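# Place the carton inside the taped outline on the block

## Task

Set the carton on top of the raised block so that no part of it extends beyond the blue tape outline and its long edge runs parallel to the outline's long edge. It must stay there on its own, with no help from the robot. Then switch suction off and pull the tool away.

## Robot and tools

Robot: a single arm with a suction cup as its tool. The cup point is the center of the cup's rim when nothing touches it, and the cup opens along the cup point's own +z axis. About 4 cm back from the rim the tool widens, with its body and wrist camera extending up to roughly 9 cm sideways, so leave clearance there.

Frame: all poses are in the scene frame. Its origin sits on the table surface straight below the arm base, +z is up, and +y points left when facing along +x. The base may be slightly tilted. Reported cup point positions can be a little off, more so at long reach.

execute_actions(actions): actions is a list of actions run one after another; an empty list only reports state and images. Each action is a table of up to 15 rows, one row per control step of 1/30 s; if fewer than 15 rows are given, the last row repeats until 15 steps pass, so each action lasts 0.5 s. A row is 8 plain numbers: x, y, z in metres (absolute target for the cup point), then qw, qx, qy, qz (absolute target orientation, w first), then suction in [-1, 1]. Suction above 0.01 is on, 0.01 or less is off, and it stays as last set. Put the desired quaternion in every row; do not copy it from the last result, which may have drifted. An action is refused if its target lies more than 0.6 m from the cup point's position at that action's start along any cup point axis. If any action is malformed, or the first fails that check against the last reported state, the whole call is rejected and nothing moves.

Motion details: every control step the commanded pose is clipped to at most 100 mm and 16 degrees from the measured pose, and position wins over orientation when both cannot be met. After an action the arm goes no further than its last clipped pose, so far targets need further actions. Motion trails commands by about 0.17 s, and joint speed and acceleration are limited, so after big moves the arm may not have arrived yet. The elbow never fully straightens. Joint ranges in rad, base to tool: shoulder pan -3.142 to 3.142, shoulder lift -6.283 to 6.283, elbow 0.000 to 3.142, wrists 1-3 each -6.283 to 6.283.

move(target, speed, stop_force, blocking): drives the cup point along a straight line toward one absolute pose. target is one row of 8 numbers as above; its suction value is applied at the start. speed is the path's top speed in m/s, 0.002 to 0.5, default 0.25; rotation is capped at twice that value in rad/s. The path takes 0.5 to 10 s and is cut off at 10 s. It turns the short way round and does not avoid obstacles; the real motion can lag, drift and overshoot speed, especially near full reach. stop_force (N, 13 to 80, optional) ends the path when the wrist sensor reads that much extra push against the direction of travel for 2 steps running, then the cup backs up to where it was 2 steps earlier and holds. It is measured along the line to target in the cup's axes at the start, so it is unreliable on moves that rotate. It is refused in the first 0.2 s of the scene and together with blocking=false. Omit it when moving away from something you are pressing, or the move may end immediately. Pressing right after the stop can briefly exceed stop_force. Without stop_force the arm is stiff: aiming even slightly beyond a firm contact can fault. blocking=false returns after 0.5 s while the arm keeps going; other motion commands are refused until a result shows the move ended, so use wait(0) or stop. The result adds a move: line with the ending (done, off_target, moving, held, fault, or contact when stop_force ended it), the limits that acted (paced means the pose was clipped; held means a check blocked some steps, after which motion can speed up sharply) and the distance from target.

wait(seconds): 0 to 10; the arm keeps its last command and a running move carries on. stop(): brakes a running move; faster moves need more room. zoom_image(camera, region): camera is cam_high (896x504) or cam_wrist (504x504); region is [x0, y0, x1, y1] in pixels from the top-left, at most 504 by 504. finished_scene(scene): give the current scene's number to end it, irreversibly; the result reports success. Replying without a tool call ends everything.

Results: the state line has the cup point position and quaternion plus linear and angular velocities. Hand target is the pose the controller is heading for. pose unreachable means the clearance check altered or blocked the command (a mount under the base counts as arm). Wrist force and torque are in the tool's own axes, pointing from a pressed surface back into the arm; expect offsets up to about 5.5 N, noise around 3.4 N, saturation near 100 N; no reading is harmless. Joint torques are noisy, offset drive outputs, not contact measures. MOTOR HOT appears at 70 °C; at 85 °C brakes lock until cooled.

Suction: press the 36 mm rim flat onto a smooth face of the carton, fully sealed, away from edges, seams or holes. suction_measured near 0 means no seal, 0.83 or more is airtight; part_present turns 1 at 0.50 and back to 0 below 0.45. Under vacuum the cup shortens, so the held carton sits up to about 12 mm nearer the tool. To release, set the carton down on its support, switch suction off, then lift at least 15 mm. If the cup seals to the table, switch suction off to free it.

Avoid: torque at a joint reaching its limit (pan 297, lift 297, elbow 135, wrists 48.6 N m) or any outside force of 150 N; either halts the arm for 10 s and drops the rest of the call. Do not drop, slam, shove hard, or knock anything off the table. Loose objects may occasionally get a small push from outside.

Each tool is called after "Call:" in YAML: its name, and indented under it one key for each argument.

## Session

I'll start by looking at the current state.

Call:
execute_actions:
  actions: []

Scene clock: 0.00 s.
end_effector_position=(+0.6293, +0.0293, +0.2964) suction_measured=0.01 part_present=0 end_effector_quat_wxyz=(-0.004, -0.020, +1.000, -0.008) end_effector_velocity=(+0.000, -0.000, +0.001) end_effector_angular_velocity=(-0.001, -0.002, +0.000)
Joint positions: [-0.281 -1.558  2.145 -2.158 -1.572  2.862]
Joint velocities: [-0.    -0.001 -0.001  0.    -0.001 -0.   ]
Joint torques (N m, as the arm reports them, + toward a larger angle): no reading
Motor temperatures (°C, as the motors report them): [29 27 31 36 36 34]
Wrist force (N, on the end effector, along its own x y z axes, offset not removed): no reading
Wrist torque (N m, same axes, about the end effector's origin, offset not removed): no reading
Hand target: +0.629, +0.029, +0.296; -0.004, -0.020, +1.000, -0.008

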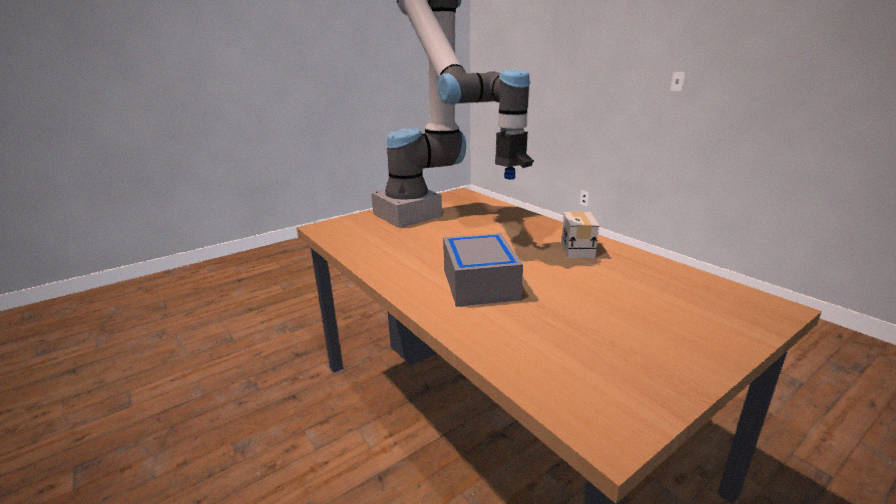

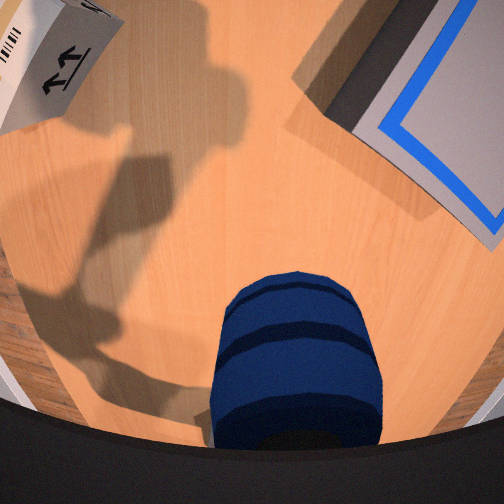

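Call:
zoom_image:
  camera: "cam_high"
  region: [420, 140, 660, 320]

Call:
zoom_image:
  camera: "cam_wrist"
  region: [0, 0, 252, 252]

Region (420, 140, 660, 320) of cam_high's 896x504 image, scaled by 2.100, with more detail than that image has; it fills the top 378 rows of this view, and the rest is white.

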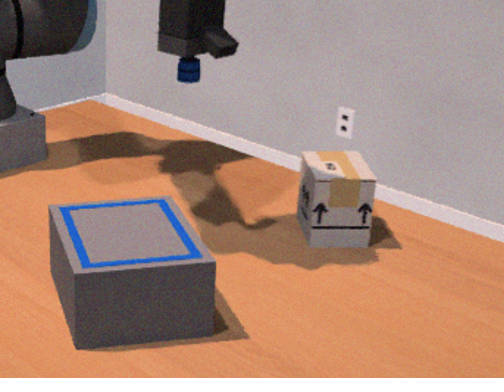

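Region (0, 0, 252, 252) of cam_wrist's 504x504 image, scaled by 2.000, with more detail than that image has.

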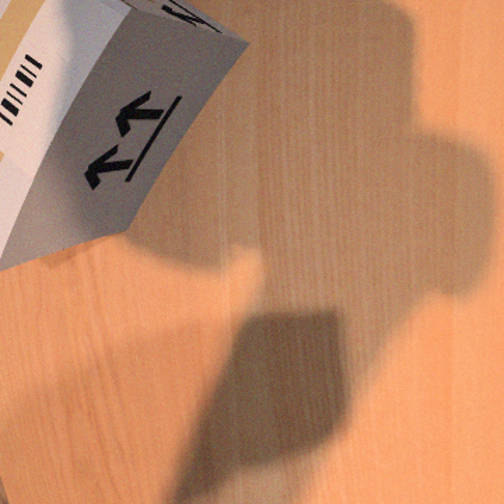

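Call:
move:
  target: [0.70, 0.24, 0.40, 0, 0, 1, 0, -1]
  speed: 0.25

Scene clock: 15.93 s.
end_effector_position=(+0.7001, +0.2395, +0.4000) suction_measured=0.01 part_present=0 end_effector_quat_wxyz=(+0.000, -0.000, +1.000, -0.000) end_effector_velocity=(+0.001, +0.002, -0.001) end_effector_angular_velocity=(-0.000, +0.003, +0.000)
Joint positions: [ 0.038 -1.473  1.845 -1.952 -1.557  3.222]
Joint velocities: [ 0.003  0.004 -0.004  0.003  0.     0.003]
Joint torques (N m, as the arm reports them, + toward a larger angle): [ 11.13 -41.67 -54.16  -0.64  -2.36   2.79]
Motor temperatures (°C, as the motors report them): [29 27 31 36 36 34]
Wrist force (N, on the end effector, along its own x y z axes, offset not removed): [0.0 -1.7 -5.5]
Wrist torque (N m, same axes, about the end effector's origin, offset not removed): [-0.15 0.00 0.00]
Hand target: +0.700, +0.240, +0.400; +0.000, +0.000, +1.000, -0.000
Off the commanded pose: 0.001 m, 0 deg.
move: done

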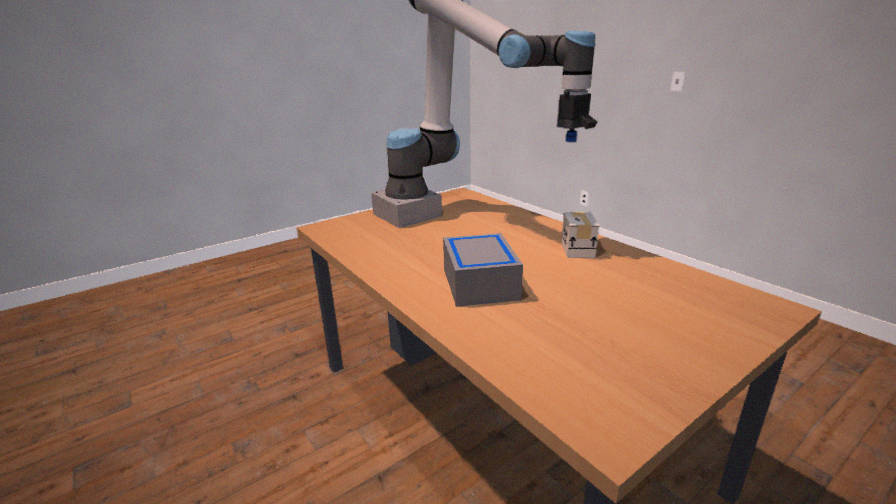

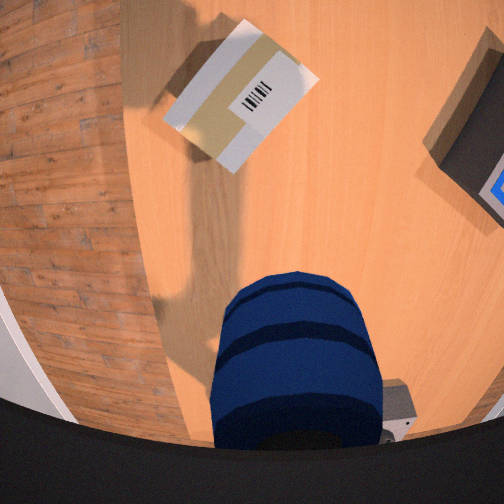

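Call:
zoom_image:
  camera: "cam_wrist"
  region: [140, 0, 340, 200]

Region (140, 0, 340, 200) of cam_wrist's 504x504 image, scaled by 2.520, with more detail than that image has.

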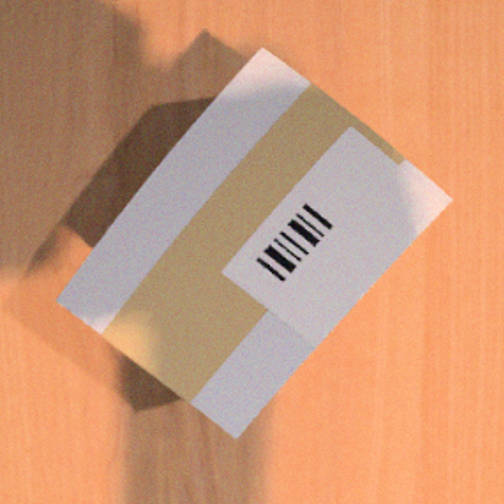

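Call:
zoom_image:
  camera: "cam_wrist"
  region: [190, 250, 410, 470]

Call:
zoom_image:
  camera: "cam_high"
  region: [530, 70, 630, 170]

Call:
zoom_image:
  camera: "cam_wrist"
  region: [384, 20, 504, 240]

Region (190, 250, 410, 470) of cam_wrist's 504x504 image, scaled by 2.291, with more detail than that image has.

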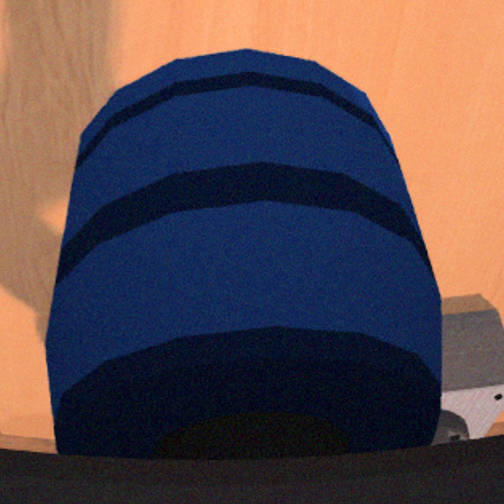

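Region (530, 70, 630, 170) of cam_high's 896x504 image, scaled by 5.040, with more detail than that image has.

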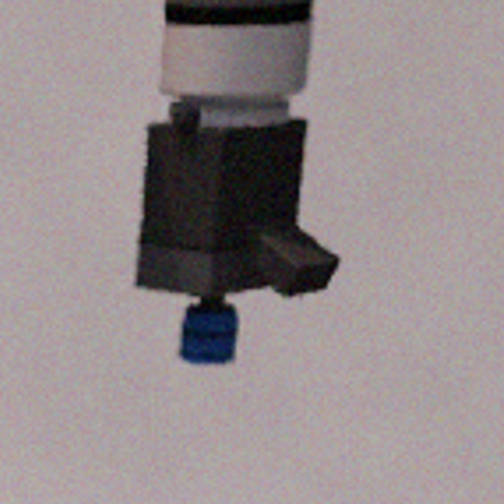

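Region (384, 20, 504, 240) of cam_wrist's 504x504 image, scaled by 2.291, with more detail than that image has; it fills the left 275 columns of this view, and the rest is white.

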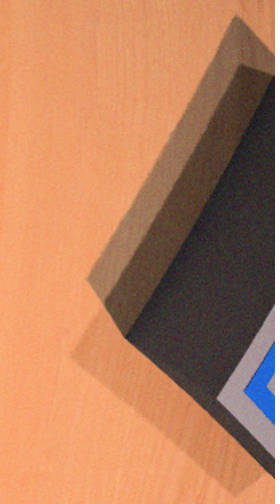

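Call:
zoom_image:
  camera: "cam_high"
  region: [435, 220, 535, 320]

Call:
zoom_image:
  camera: "cam_high"
  region: [545, 200, 615, 270]

Region (435, 220, 535, 320) of cam_high's 896x504 image, scaled by 5.040, with more detail than that image has.

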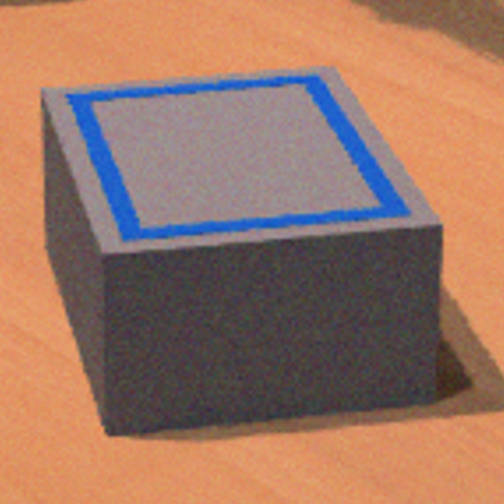

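Region (545, 200, 615, 270) of cam_high's 896x504 image, scaled by 7.200, with more detail than that image has.

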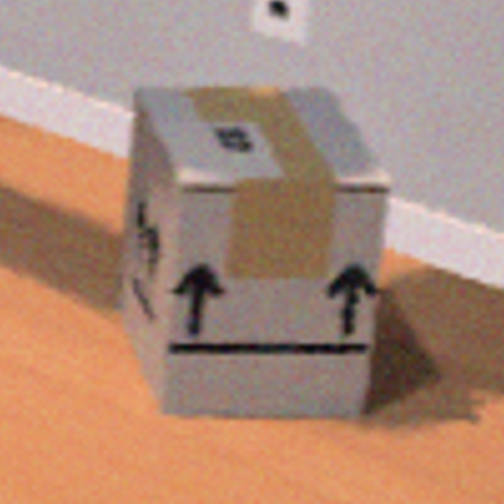

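Call:
move:
  target: [0.732, 0.270, 0.20, 0, -0.4305, 0.9026, 0, -1]
  speed: 0.25

Scene clock: 138.27 s.
end_effector_position=(+0.7321, +0.2699, +0.2004) suction_measured=0.01 part_present=0 end_effector_quat_wxyz=(-0.000, -0.430, +0.903, -0.000) end_effector_velocity=(+0.001, +0.000, -0.000) end_effector_angular_velocity=(+0.002, -0.003, +0.009)
Joint positions: [ 0.078 -1.231  1.945 -2.294 -1.557  2.374]
Joint velocities: [-0.     0.     0.001 -0.004  0.002 -0.01 ]
Joint torques (N m, as the arm reports them, + toward a larger angle): [ 11.36 -49.25 -23.84  -8.52   2.26  -3.53]
Motor temperatures (°C, as the motors report them): [29 27 31 36 36 34]
Wrist force (N, on the end effector, along its own x y z axes, offset not removed): [-5.1 4.1 -7.4]
Wrist torque (N m, same axes, about the end effector's origin, offset not removed): [1.05 0.81 0.15]
Hand target: +0.732, +0.270, +0.200; +0.000, -0.430, +0.903, -0.000
Off the commanded pose: 0.000 m, 0 deg.
move: done

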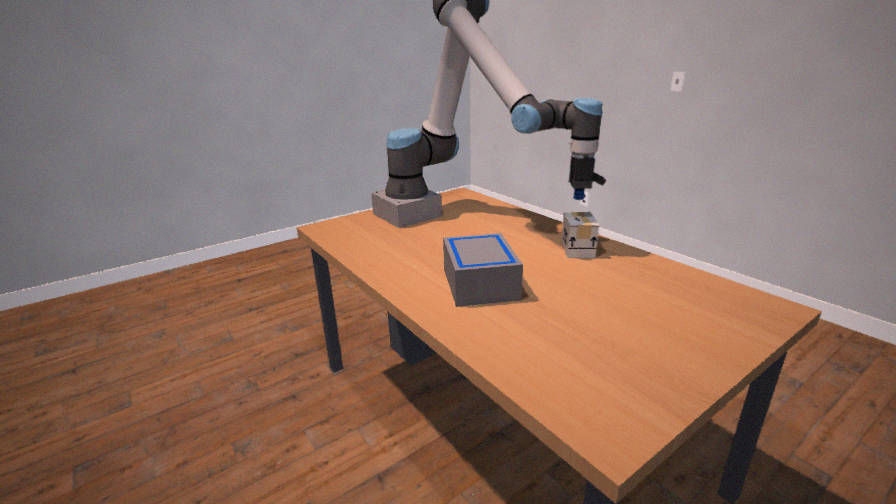

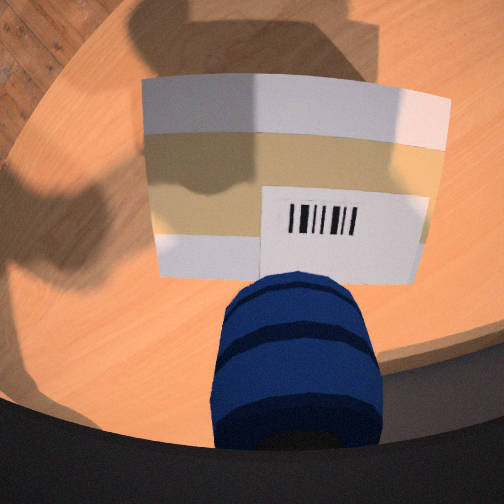

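Call:
zoom_image:
  camera: "cam_wrist"
  region: [120, 50, 300, 300]

Call:
zoom_image:
  camera: "cam_wrist"
  region: [290, 50, 470, 300]

Call:
zoom_image:
  camera: "cam_high"
  region: [535, 165, 635, 265]

Region (120, 50, 300, 300) of cam_wrist's 504x504 image, scaled by 2.016, with more detail than that image has; it fills the left 363 columns of this view, and the rest is white.

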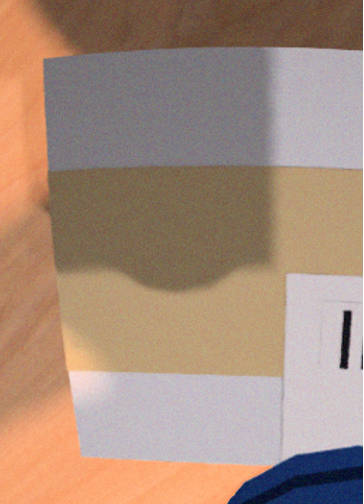

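Region (290, 50, 470, 300) of cam_wrist's 504x504 image, scaled by 2.016, with more detail than that image has; it fills the left 363 columns of this view, and the rest is white.

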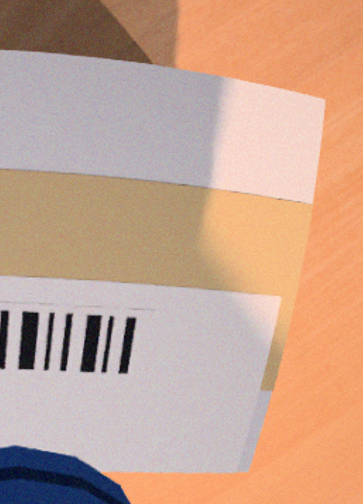

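Region (535, 165, 635, 265) of cam_high's 896x504 image, scaled by 5.040, with more detail than that image has.

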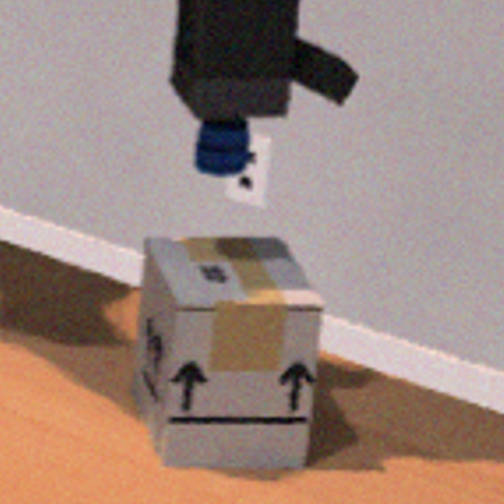

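Call:
move:
  target: [0.748, 0.2724, 0.142, 0, -0.4305, 0.9026, 0, -1]
  speed: 0.15

Scene clock: 237.27 s.
end_effector_position=(+0.7480, +0.2724, +0.1423) suction_measured=0.01 part_present=0 end_effector_quat_wxyz=(+0.000, -0.430, +0.903, +0.000) end_effector_velocity=(+0.001, +0.000, -0.002) end_effector_angular_velocity=(+0.000, -0.000, -0.001)
Joint positions: [ 0.08  -1.14   1.943 -2.383 -1.557  2.375]
Joint velocities: [-0.     0.003 -0.    -0.003  0.     0.001]
Joint torques (N m, as the arm reports them, + toward a larger angle): [ 12.13 -53.7  -42.57  -8.39   1.34   3.13]
Motor temperatures (°C, as the motors report them): [29 27 31 36 36 34]
Wrist force (N, on the end effector, along its own x y z axes, offset not removed): [-3.7 2.9 -2.1]
Wrist torque (N m, same axes, about the end effector's origin, offset not removed): [0.49 0.47 0.04]
Hand target: +0.748, +0.272, +0.142; +0.000, -0.430, +0.903, -0.000
Off the commanded pose: 0.000 m, 0 deg.
move: done

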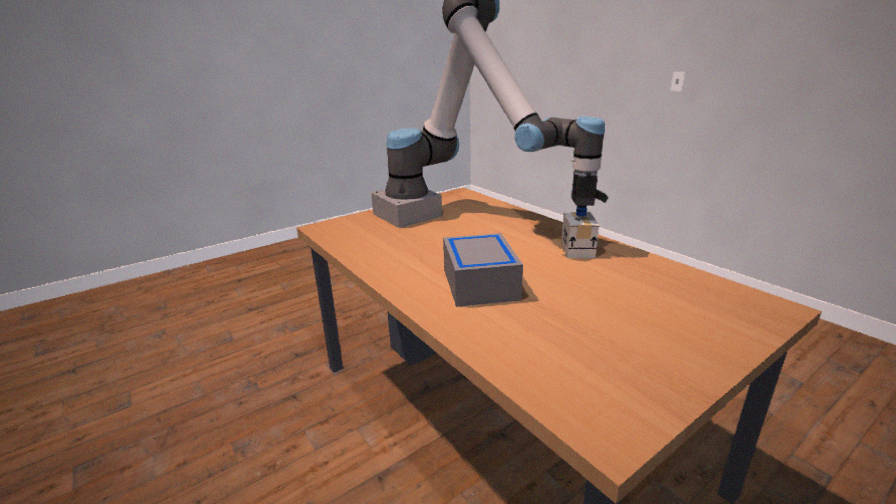

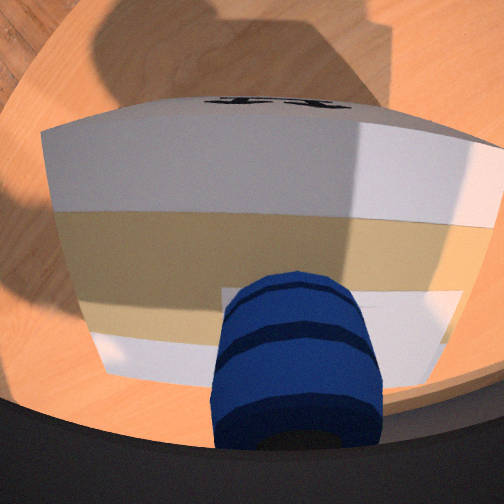

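Call:
move:
  target: [0.748, 0.2724, 0.117, 0, -0.4305, 0.9026, 0, 1]
  speed: 0.025
  stop_force: 20

Scene clock: 246.33 s.
end_effector_position=(+0.7480, +0.2724, +0.1172) suction_measured=0.89 part_present=1 end_effector_quat_wxyz=(-0.000, -0.430, +0.903, -0.000) end_effector_velocity=(+0.000, -0.000, -0.001) end_effector_angular_velocity=(-0.001, -0.001, +0.001)
Joint positions: [ 0.08  -1.107  1.952 -2.426 -1.557  2.375]
Joint velocities: [ 0.     0.002  0.001 -0.003 -0.001 -0.001]
Joint torques (N m, as the arm reports them, + toward a larger angle): [  9.79 -64.24 -24.5  -10.25  -1.03   3.53]
Motor temperatures (°C, as the motors report them): [29 27 31 36 36 34]
Wrist force (N, on the end effector, along its own x y z axes, offset not removed): [-0.8 5.6 0.6]
Wrist torque (N m, same axes, about the end effector's origin, offset not removed): [1.25 0.05 0.05]
Hand target: +0.748, +0.272, +0.117; -0.000, -0.430, +0.903, +0.000
Off the commanded pose: 0.000 m, 0 deg.
move: done

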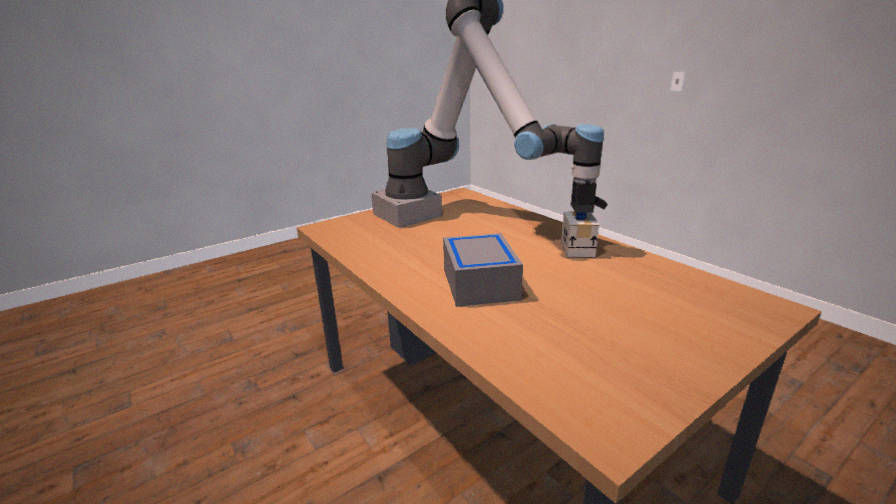

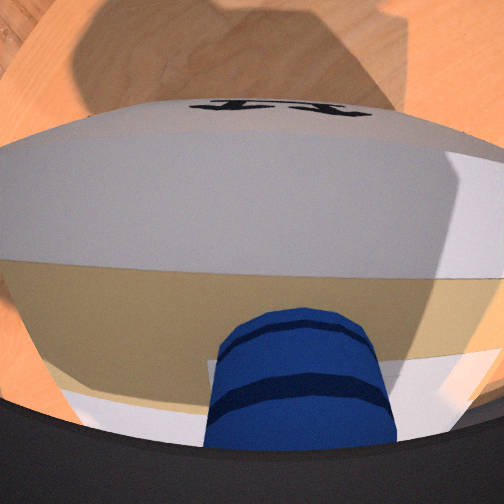

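Call:
execute_actions:
  actions:
    - [[0.748,0.2724,0.1172,0,-0.4305,0.9026,0,1],[0.748,0.2724,0.1174,0,-0.4305,0.9026,0,1],[0.748,0.2724,0.1178,0,-0.4305,0.9026,0,1],[0.748,0.2724,0.1186,0,-0.4305,0.9026,0,1],[0.748,0.2724,0.1198,0,-0.4305,0.9026,0,1],[0.748,0.2724,0.1216,0,-0.4305,0.9026,0,1],[0.748,0.2724,0.1238,0,-0.4305,0.9026,0,1],[0.748,0.2724,0.1267,0,-0.4305,0.9026,0,1],[0.748,0.2724,0.1301,0,-0.4305,0.9026,0,1],[0.748,0.2723,0.1341,0,-0.4305,0.9026,0,1],[0.748,0.2720,0.1386,0,-0.4306,0.9026,0,1],[0.7479,0.2715,0.1437,0,-0.4307,0.9025,0,1],[0.7479,0.2708,0.1493,0,-0.4308,0.9024,0,1],[0.7478,0.2696,0.1553,0,-0.4310,0.9023,0,1],[0.7477,0.2681,0.1617,0,-0.4313,0.9022,0,1]]
    - [[0.7475,0.2662,0.1684,0,-0.4317,0.9020,0,1],[0.7474,0.2638,0.1754,0,-0.4322,0.9017,0,1],[0.7472,0.2608,0.1826,0,-0.4327,0.9014,0,1],[0.7469,0.2574,0.1899,0,-0.4334,0.9011,0,1],[0.7466,0.2534,0.1973,0,-0.4341,0.9006,0,1],[0.7463,0.2489,0.2046,0,-0.4350,0.9002,0,1],[0.7459,0.2438,0.2118,0,-0.4360,0.8996,0,1],[0.7455,0.2381,0.2188,0,-0.4371,0.8991,0,1],[0.7451,0.2319,0.2255,0,-0.4383,0.8984,0,1],[0.7446,0.2251,0.2319,0,-0.4396,0.8977,0,1],[0.7440,0.2177,0.2379,0,-0.4410,0.8970,0,1],[0.7435,0.2098,0.2435,0,-0.4425,0.8962,0,1],[0.7428,0.2014,0.2486,0,-0.4441,0.8953,0,1],[0.7422,0.1926,0.2531,0,-0.4458,0.8944,0,1],[0.7415,0.1832,0.2571,0,-0.4476,0.8934,0,1]]
    - [[0.7408,0.1734,0.2605,0,-0.4495,0.8924,0,1],[0.7401,0.1632,0.2634,0,-0.4515,0.8913,0,1],[0.7393,0.1525,0.2656,0,-0.4535,0.8902,0,1],[0.7385,0.1416,0.2674,0,-0.4556,0.8891,0,1],[0.7377,0.1303,0.2686,0,-0.4578,0.8880,0,1],[0.7368,0.1188,0.2694,0,-0.4600,0.8868,0,1],[0.7360,0.1070,0.2698,0,-0.4622,0.8855,0,1],[0.7351,0.0950,0.27,0,-0.4645,0.8843,0,1],[0.7342,0.0829,0.27,0,-0.4669,0.8831,0,1],[0.7333,0.0707,0.27,0,-0.4692,0.8818,0,1],[0.7324,0.0584,0.27,0,-0.4716,0.8805,0,1],[0.7316,0.0460,0.27,0,-0.4739,0.8793,0,1],[0.7307,0.0337,0.27,0,-0.4763,0.8780,0,1],[0.7298,0.0215,0.27,0,-0.4786,0.8767,0,1],[0.7289,0.0094,0.27,0,-0.4810,0.8755,0,1]]
    - [[0.7280,-0.0026,0.27,0,-0.4833,0.8743,0,1],[0.7272,-0.0144,0.27,0,-0.4855,0.8730,0,1],[0.7263,-0.0259,0.27,0,-0.4877,0.8718,0,1],[0.7255,-0.0372,0.27,0,-0.4899,0.8707,0,1],[0.7247,-0.0481,0.27,0,-0.4920,0.8696,0,1],[0.7239,-0.0588,0.27,0,-0.4940,0.8685,0,1],[0.7232,-0.0690,0.27,0,-0.4960,0.8674,0,1],[0.7225,-0.0788,0.27,0,-0.4979,0.8664,0,1],[0.7218,-0.0882,0.27,0,-0.4997,0.8654,0,1],[0.7212,-0.0970,0.27,0,-0.5014,0.8645,0,1],[0.7205,-0.1054,0.27,0,-0.5030,0.8636,0,1],[0.7200,-0.1133,0.27,0,-0.5045,0.8628,0,1],[0.7194,-0.1207,0.27,0,-0.5059,0.8621,0,1],[0.7189,-0.1275,0.27,0,-0.5072,0.8614,0,1],[0.7185,-0.1337,0.27,0,-0.5084,0.8607,0,1]]
    - [[0.7181,-0.1394,0.27,0,-0.5095,0.8602,0,1],[0.7177,-0.1445,0.27,0,-0.5105,0.8596,0,1],[0.7174,-0.1490,0.27,0,-0.5114,0.8592,0,1],[0.7171,-0.1530,0.27,0,-0.5121,0.8587,0,1],[0.7168,-0.1564,0.27,0,-0.5128,0.8584,0,1],[0.7166,-0.1594,0.27,0,-0.5133,0.8581,0,1],[0.7165,-0.1618,0.27,0,-0.5138,0.8578,0,1],[0.7163,-0.1637,0.27,0,-0.5142,0.8576,0,1],[0.7162,-0.1652,0.27,0,-0.5145,0.8575,0,1],[0.7161,-0.1664,0.27,0,-0.5147,0.8574,0,1],[0.7161,-0.1671,0.27,0,-0.5148,0.8573,0,1],[0.7160,-0.1676,0.27,0,-0.5149,0.8572,0,1],[0.716,-0.1679,0.27,0,-0.515,0.8572,0,1],[0.716,-0.168,0.27,0,-0.515,0.8572,0,1],[0.716,-0.168,0.27,0,-0.515,0.8572,0,1]]

Scene clock: 348.17 s.
end_effector_position=(+0.7161, -0.1646, +0.2700) suction_measured=0.89 part_present=1 end_effector_quat_wxyz=(-0.000, -0.514, +0.858, -0.000) end_effector_velocity=(-0.002, -0.030, -0.001) end_effector_angular_velocity=(+0.002, +0.002, +0.014)
Joint positions: [-0.519 -1.362  1.982 -2.19  -1.555  1.586]
Joint velocities: [-0.039  0.011 -0.01   0.003  0.001 -0.053]
Joint torques (N m, as the arm reports them, + toward a larger angle): [ -9.91 -52.18 -51.82  -1.13   1.58  -2.55]
Motor temperatures (°C, as the motors report them): [29 27 31 36 36 34]
Wrist force (N, on the end effector, along its own x y z axes, offset not removed): [0.4 9.1 5.3]
Wrist torque (N m, same axes, about the end effector's origin, offset not removed): [1.64 0.01 0.44]
Hand target: +0.716, -0.168, +0.270; -0.000, -0.515, +0.857, +0.000
Off the commanded pose: 0.003 m, 0 deg.

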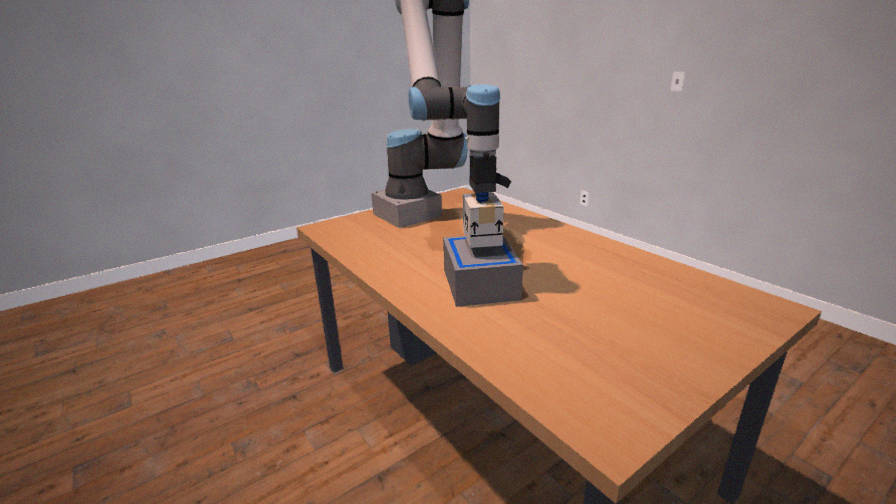

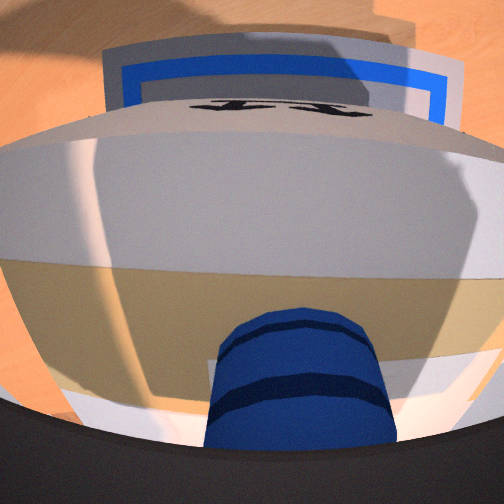

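Call:
execute_actions:
  actions: []

Call:
zoom_image:
  camera: "cam_wrist"
  region: [80, 10, 290, 150]

Call:
zoom_image:
  camera: "cam_wrist"
  region: [280, 10, 490, 150]

Call:
zoom_image:
  camera: "cam_high"
  region: [435, 180, 535, 280]

Scene clock: 352.67 s.
end_effector_position=(+0.7159, -0.1679, +0.2700) suction_measured=0.89 part_present=1 end_effector_quat_wxyz=(-0.000, -0.515, +0.857, +0.000) end_effector_velocity=(-0.000, +0.000, -0.000) end_effector_angular_velocity=(+0.002, -0.000, -0.000)
Joint positions: [-0.523 -1.361  1.981 -2.19  -1.554  1.58 ]
Joint velocities: [-0.001 -0.     0.001 -0.     0.002 -0.001]
Joint torques (N m, as the arm reports them, + toward a larger angle): [-11.23 -48.94 -52.82  -1.73   2.13  -3.06]
Motor temperatures (°C, as the motors report them): [29 27 31 36 36 34]
Wrist force (N, on the end effector, along its own x y z axes, offset not removed): [-2.8 4.1 8.7]
Wrist torque (N m, same axes, about the end effector's origin, offset not removed): [0.96 0.43 -0.03]
Hand target: +0.716, -0.168, +0.270; -0.000, -0.515, +0.857, +0.000
Off the commanded pose: 0.000 m, 0 deg.

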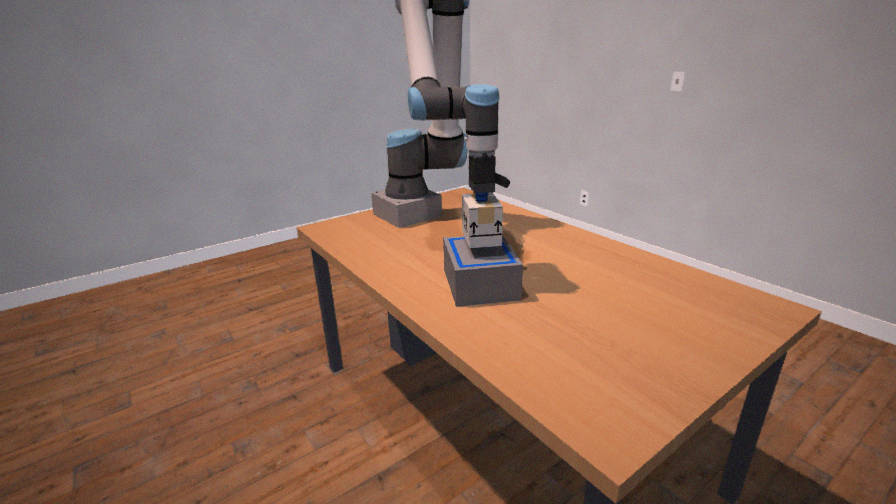

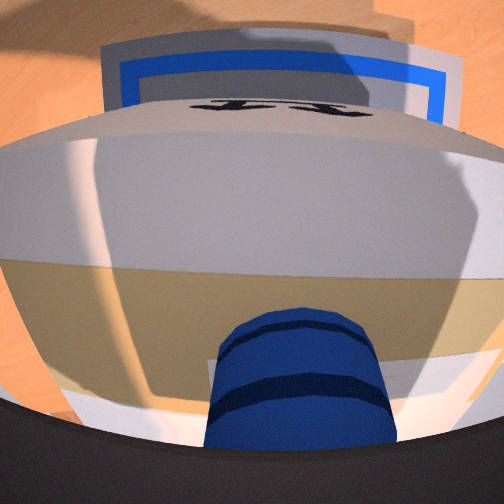

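Region (80, 10, 290, 150) of cam_wrist's 504x504 image, scaled by 2.400, with more detail than that image has.

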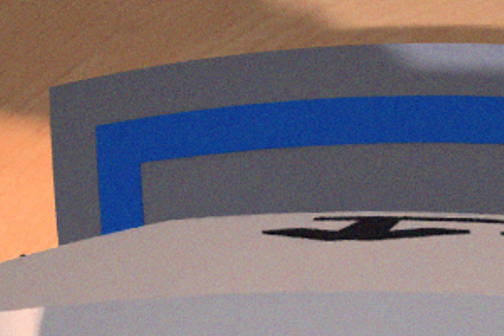

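Region (280, 10, 490, 150) of cam_wrist's 504x504 image, scaled by 2.400, with more detail than that image has.

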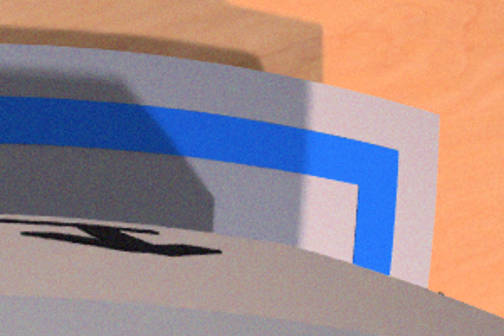

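Region (435, 180, 535, 280) of cam_high's 896x504 image, scaled by 5.040, with more detail than that image has.

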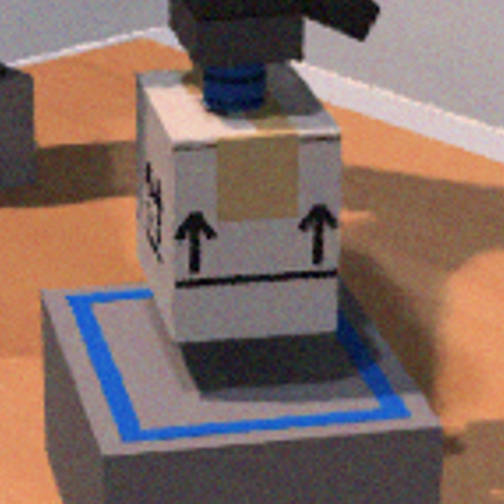

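Call:
move:
  target: [0.7203, -0.178, 0.246, 0, -0.5240, 0.8517, 0, 1]
  speed: 0.08

Call:
zoom_image:
  camera: "cam_wrist"
  region: [60, 0, 270, 140]

Call:
zoom_image:
  camera: "cam_wrist"
  region: [280, 0, 490, 140]

Call:
zoom_image:
  camera: "cam_high"
  region: [435, 180, 535, 280]

Scene clock: 407.80 s.
end_effector_position=(+0.7203, -0.1779, +0.2463) suction_measured=0.89 part_present=1 end_effector_quat_wxyz=(-0.000, -0.524, +0.852, +0.000) end_effector_velocity=(+0.001, -0.001, -0.001) end_effector_angular_velocity=(-0.001, -0.001, +0.002)
Joint positions: [-0.532 -1.326  1.987 -2.232 -1.554  1.55 ]
Joint velocities: [-0.001  0.002 -0.    -0.004 -0.001 -0.003]
Joint torques (N m, as the arm reports them, + toward a larger angle): [-11.74 -49.09 -30.8  -10.63   1.68  -3.14]
Motor temperatures (°C, as the motors report them): [29 27 31 36 36 34]
Wrist force (N, on the end effector, along its own x y z axes, offset not removed): [-2.8 3.5 3.8]
Wrist torque (N m, same axes, about the end effector's origin, offset not removed): [0.97 0.33 0.12]
Hand target: +0.720, -0.178, +0.246; -0.000, -0.524, +0.852, +0.000
Off the commanded pose: 0.000 m, 0 deg.
move: done

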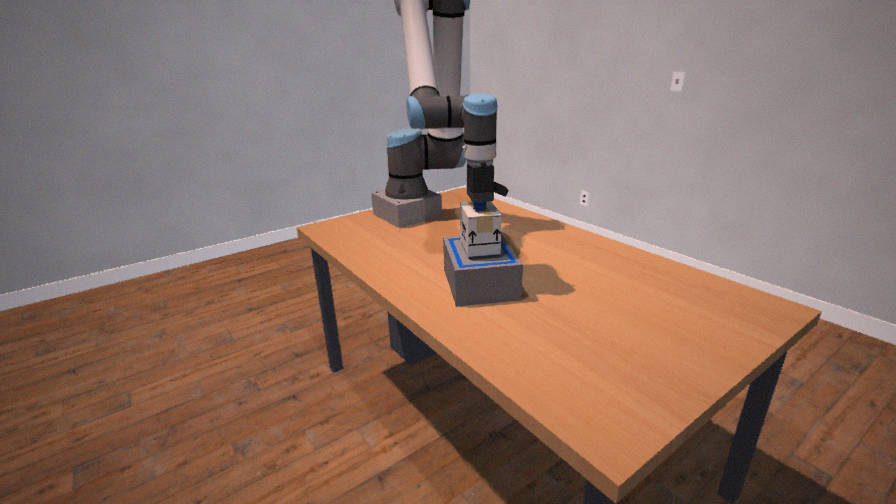

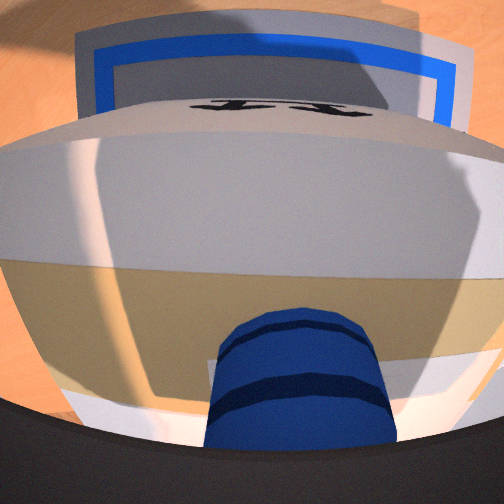

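Region (60, 0, 270, 140) of cam_wrist's 504x504 image, scaled by 2.400, with more detail than that image has.

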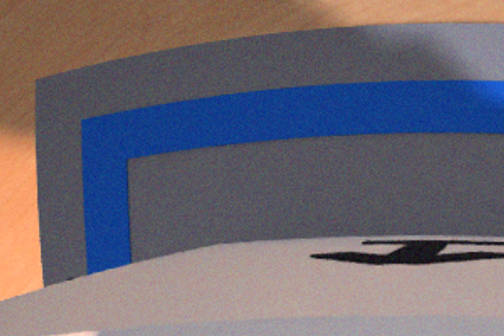

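Region (280, 0, 490, 140) of cam_wrist's 504x504 image, scaled by 2.400, with more detail than that image has.

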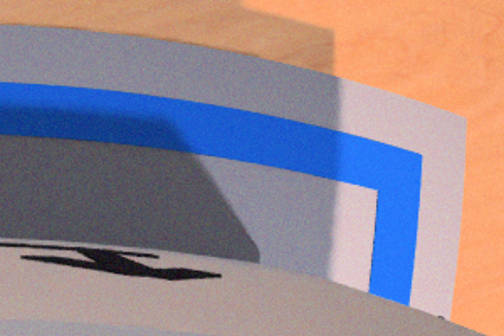

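Region (435, 180, 535, 280) of cam_high's 896x504 image, scaled by 5.040, with more detail than that image has.

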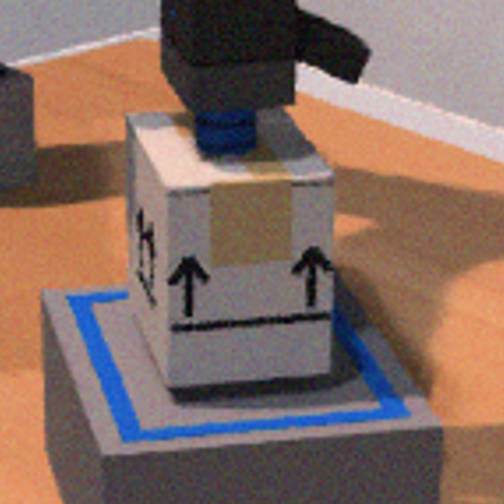

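Call:
move:
  target: [0.7203, -0.178, 0.222, 0, -0.5240, 0.8517, 0, 1]
  speed: 0.012
  stop_force: 15

Scene clock: 418.27 s.
end_effector_position=(+0.7203, -0.1780, +0.2335) suction_measured=0.90 part_present=1 end_effector_quat_wxyz=(+0.000, -0.524, +0.852, -0.000) end_effector_velocity=(-0.001, -0.000, +0.004) end_effector_angular_velocity=(-0.001, +0.003, -0.002)
Joint positions: [-0.532 -1.312  1.996 -2.255 -1.554  1.55 ]
Joint velocities: [-0.    -0.004 -0.003  0.009 -0.002  0.001]
Joint torques (N m, as the arm reports them, + toward a larger angle): [  3.11 -55.41 -31.43   4.14   2.     3.01]
Motor temperatures (°C, as the motors report them): [29 27 31 36 36 34]
Wrist force (N, on the end effector, along its own x y z axes, offset not removed): [-3.0 0.2 -31.6]
Wrist torque (N m, same axes, about the end effector's origin, offset not removed): [0.59 0.36 -0.06]
Hand target: +0.720, -0.178, +0.234; +0.000, -0.524, +0.852, -0.000
Off the commanded pose: 0.011 m, 0 deg.
move: contact

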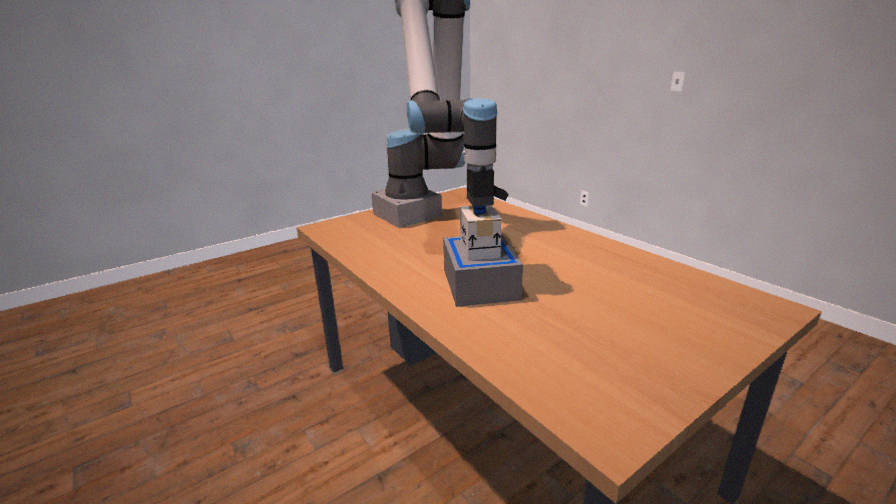

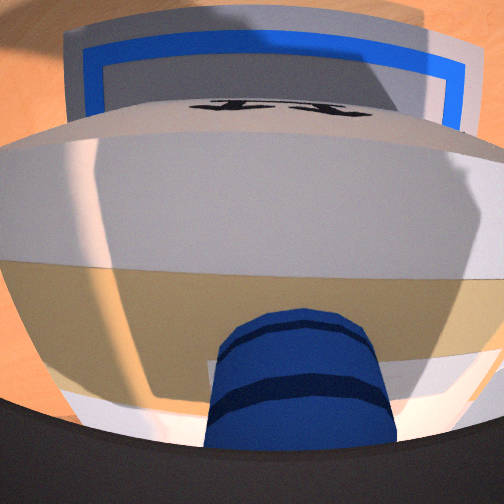

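Call:
execute_actions:
  actions:
    - [[0.7203,-0.178,0.2345,0,-0.5240,0.8517,0,-1]]

Scene clock: 421.03 s.
end_effector_position=(+0.7203, -0.1780, +0.2345) suction_measured=0.01 part_present=0 end_effector_quat_wxyz=(+0.000, -0.524, +0.852, -0.000) end_effector_velocity=(-0.000, +0.001, -0.001) end_effector_angular_velocity=(+0.001, +0.001, +0.001)
Joint positions: [-0.532 -1.313  1.996 -2.253 -1.554  1.55 ]
Joint velocities: [ 0.     0.     0.001  0.     0.001 -0.001]
Joint torques (N m, as the arm reports them, + toward a larger angle): [-11.71 -67.69 -38.1    1.93   0.2   -3.15]
Motor temperatures (°C, as the motors report them): [29 27 31 36 36 34]
Wrist force (N, on the end effector, along its own x y z axes, offset not removed): [-2.5 3.1 -15.1]
Wrist torque (N m, same axes, about the end effector's origin, offset not removed): [0.72 0.22 0.37]
Hand target: +0.720, -0.178, +0.234; -0.000, -0.524, +0.852, -0.000
Off the commanded pose: 0.000 m, 0 deg.

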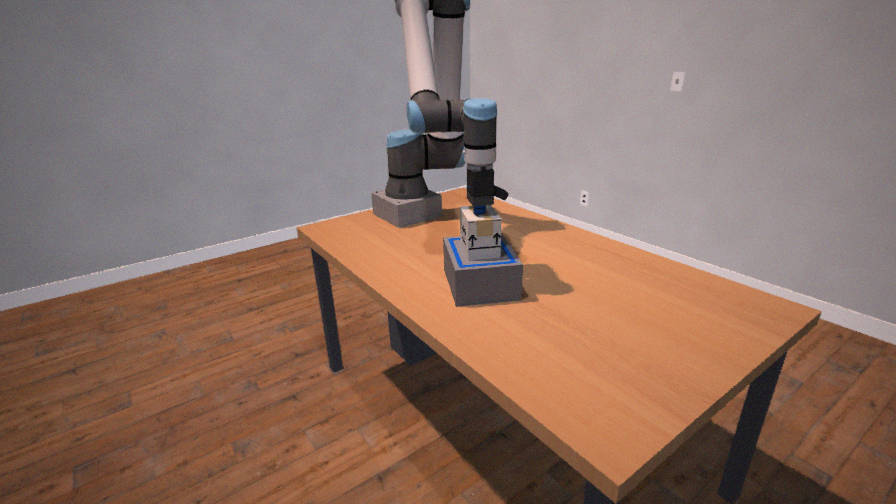

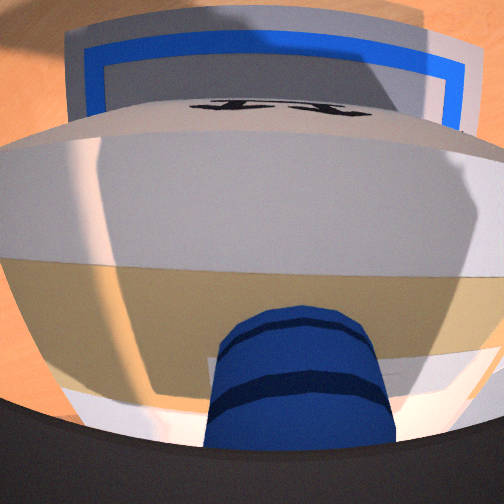

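Suction has released, so I'll lift straight up to clear the carton.

Call:
move:
  target: [0.7203, -0.178, 0.38, 0, -0.5240, 0.8517, 0, -1]
  speed: 0.25

Call:
zoom_image:
  camera: "cam_high"
  region: [435, 190, 535, 290]

Scene clock: 425.53 s.
end_effector_position=(+0.7202, -0.1779, +0.3797) suction_measured=0.01 part_present=0 end_effector_quat_wxyz=(+0.000, -0.524, +0.852, -0.000) end_effector_velocity=(-0.000, +0.000, +0.002) end_effector_angular_velocity=(+0.001, +0.000, +0.000)
Joint positions: [-0.535 -1.446  1.862 -1.987 -1.554  1.547]
Joint velocities: [ 0.    -0.002 -0.003  0.005  0.001 -0.   ]
Joint torques (N m, as the arm reports them, + toward a larger angle): [ -8.55 -76.03 -52.62  -1.19   1.91  -3.15]
Motor temperatures (°C, as the motors report them): [29 27 31 36 36 34]
Wrist force (N, on the end effector, along its own x y z axes, offset not removed): [-3.2 1.9 -7.2]
Wrist torque (N m, same axes, about the end effector's origin, offset not removed): [0.66 0.18 -0.05]
Hand target: +0.720, -0.178, +0.380; +0.000, -0.524, +0.852, -0.000
Off the commanded pose: 0.000 m, 0 deg.
move: done

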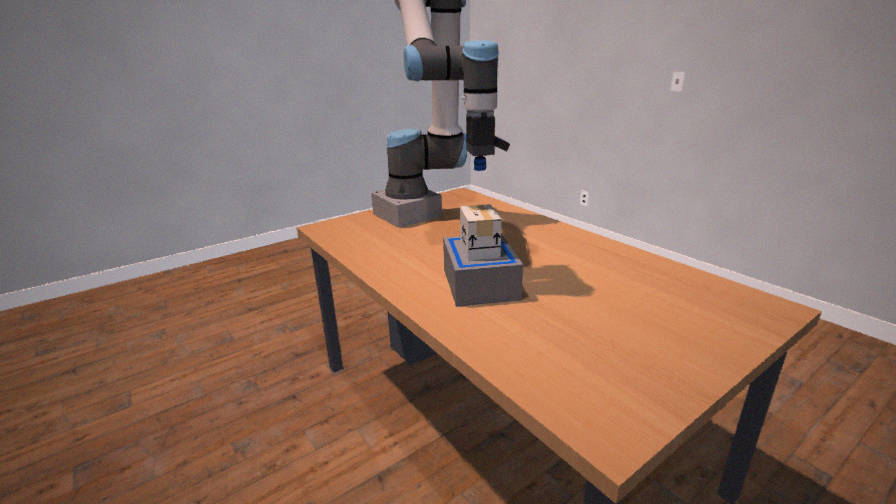

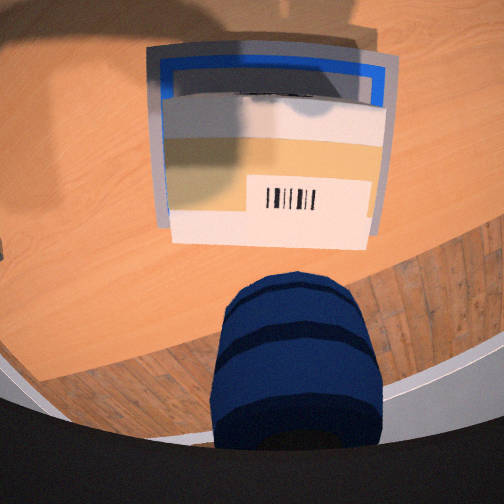

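Region (435, 190, 535, 290) of cam_high's 896x504 image, scaled by 5.040, with more detail than that image has.

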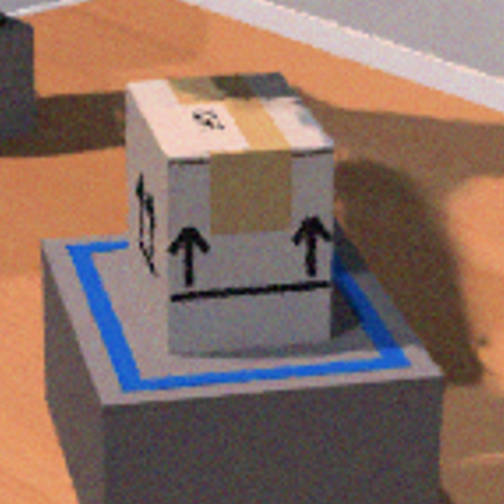

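Call:
zoom_image:
  camera: "cam_wrist"
  region: [140, 30, 410, 260]

Region (140, 30, 410, 260) of cam_wrist's 504x504 image, scaled by 1.867, with more detail than that image has; it fills the top 429 rows of this view, and the rest is white.

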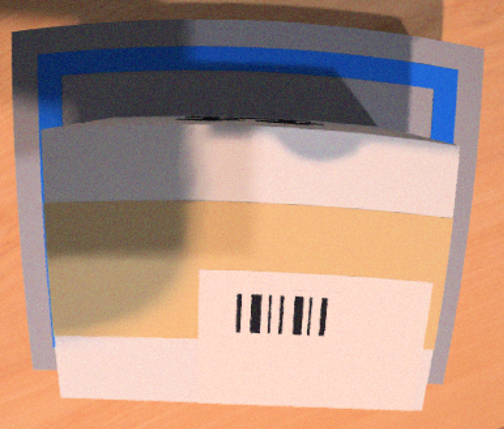

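Call:
finished_scene:
  scene: 1

The scene is finished: the task was done.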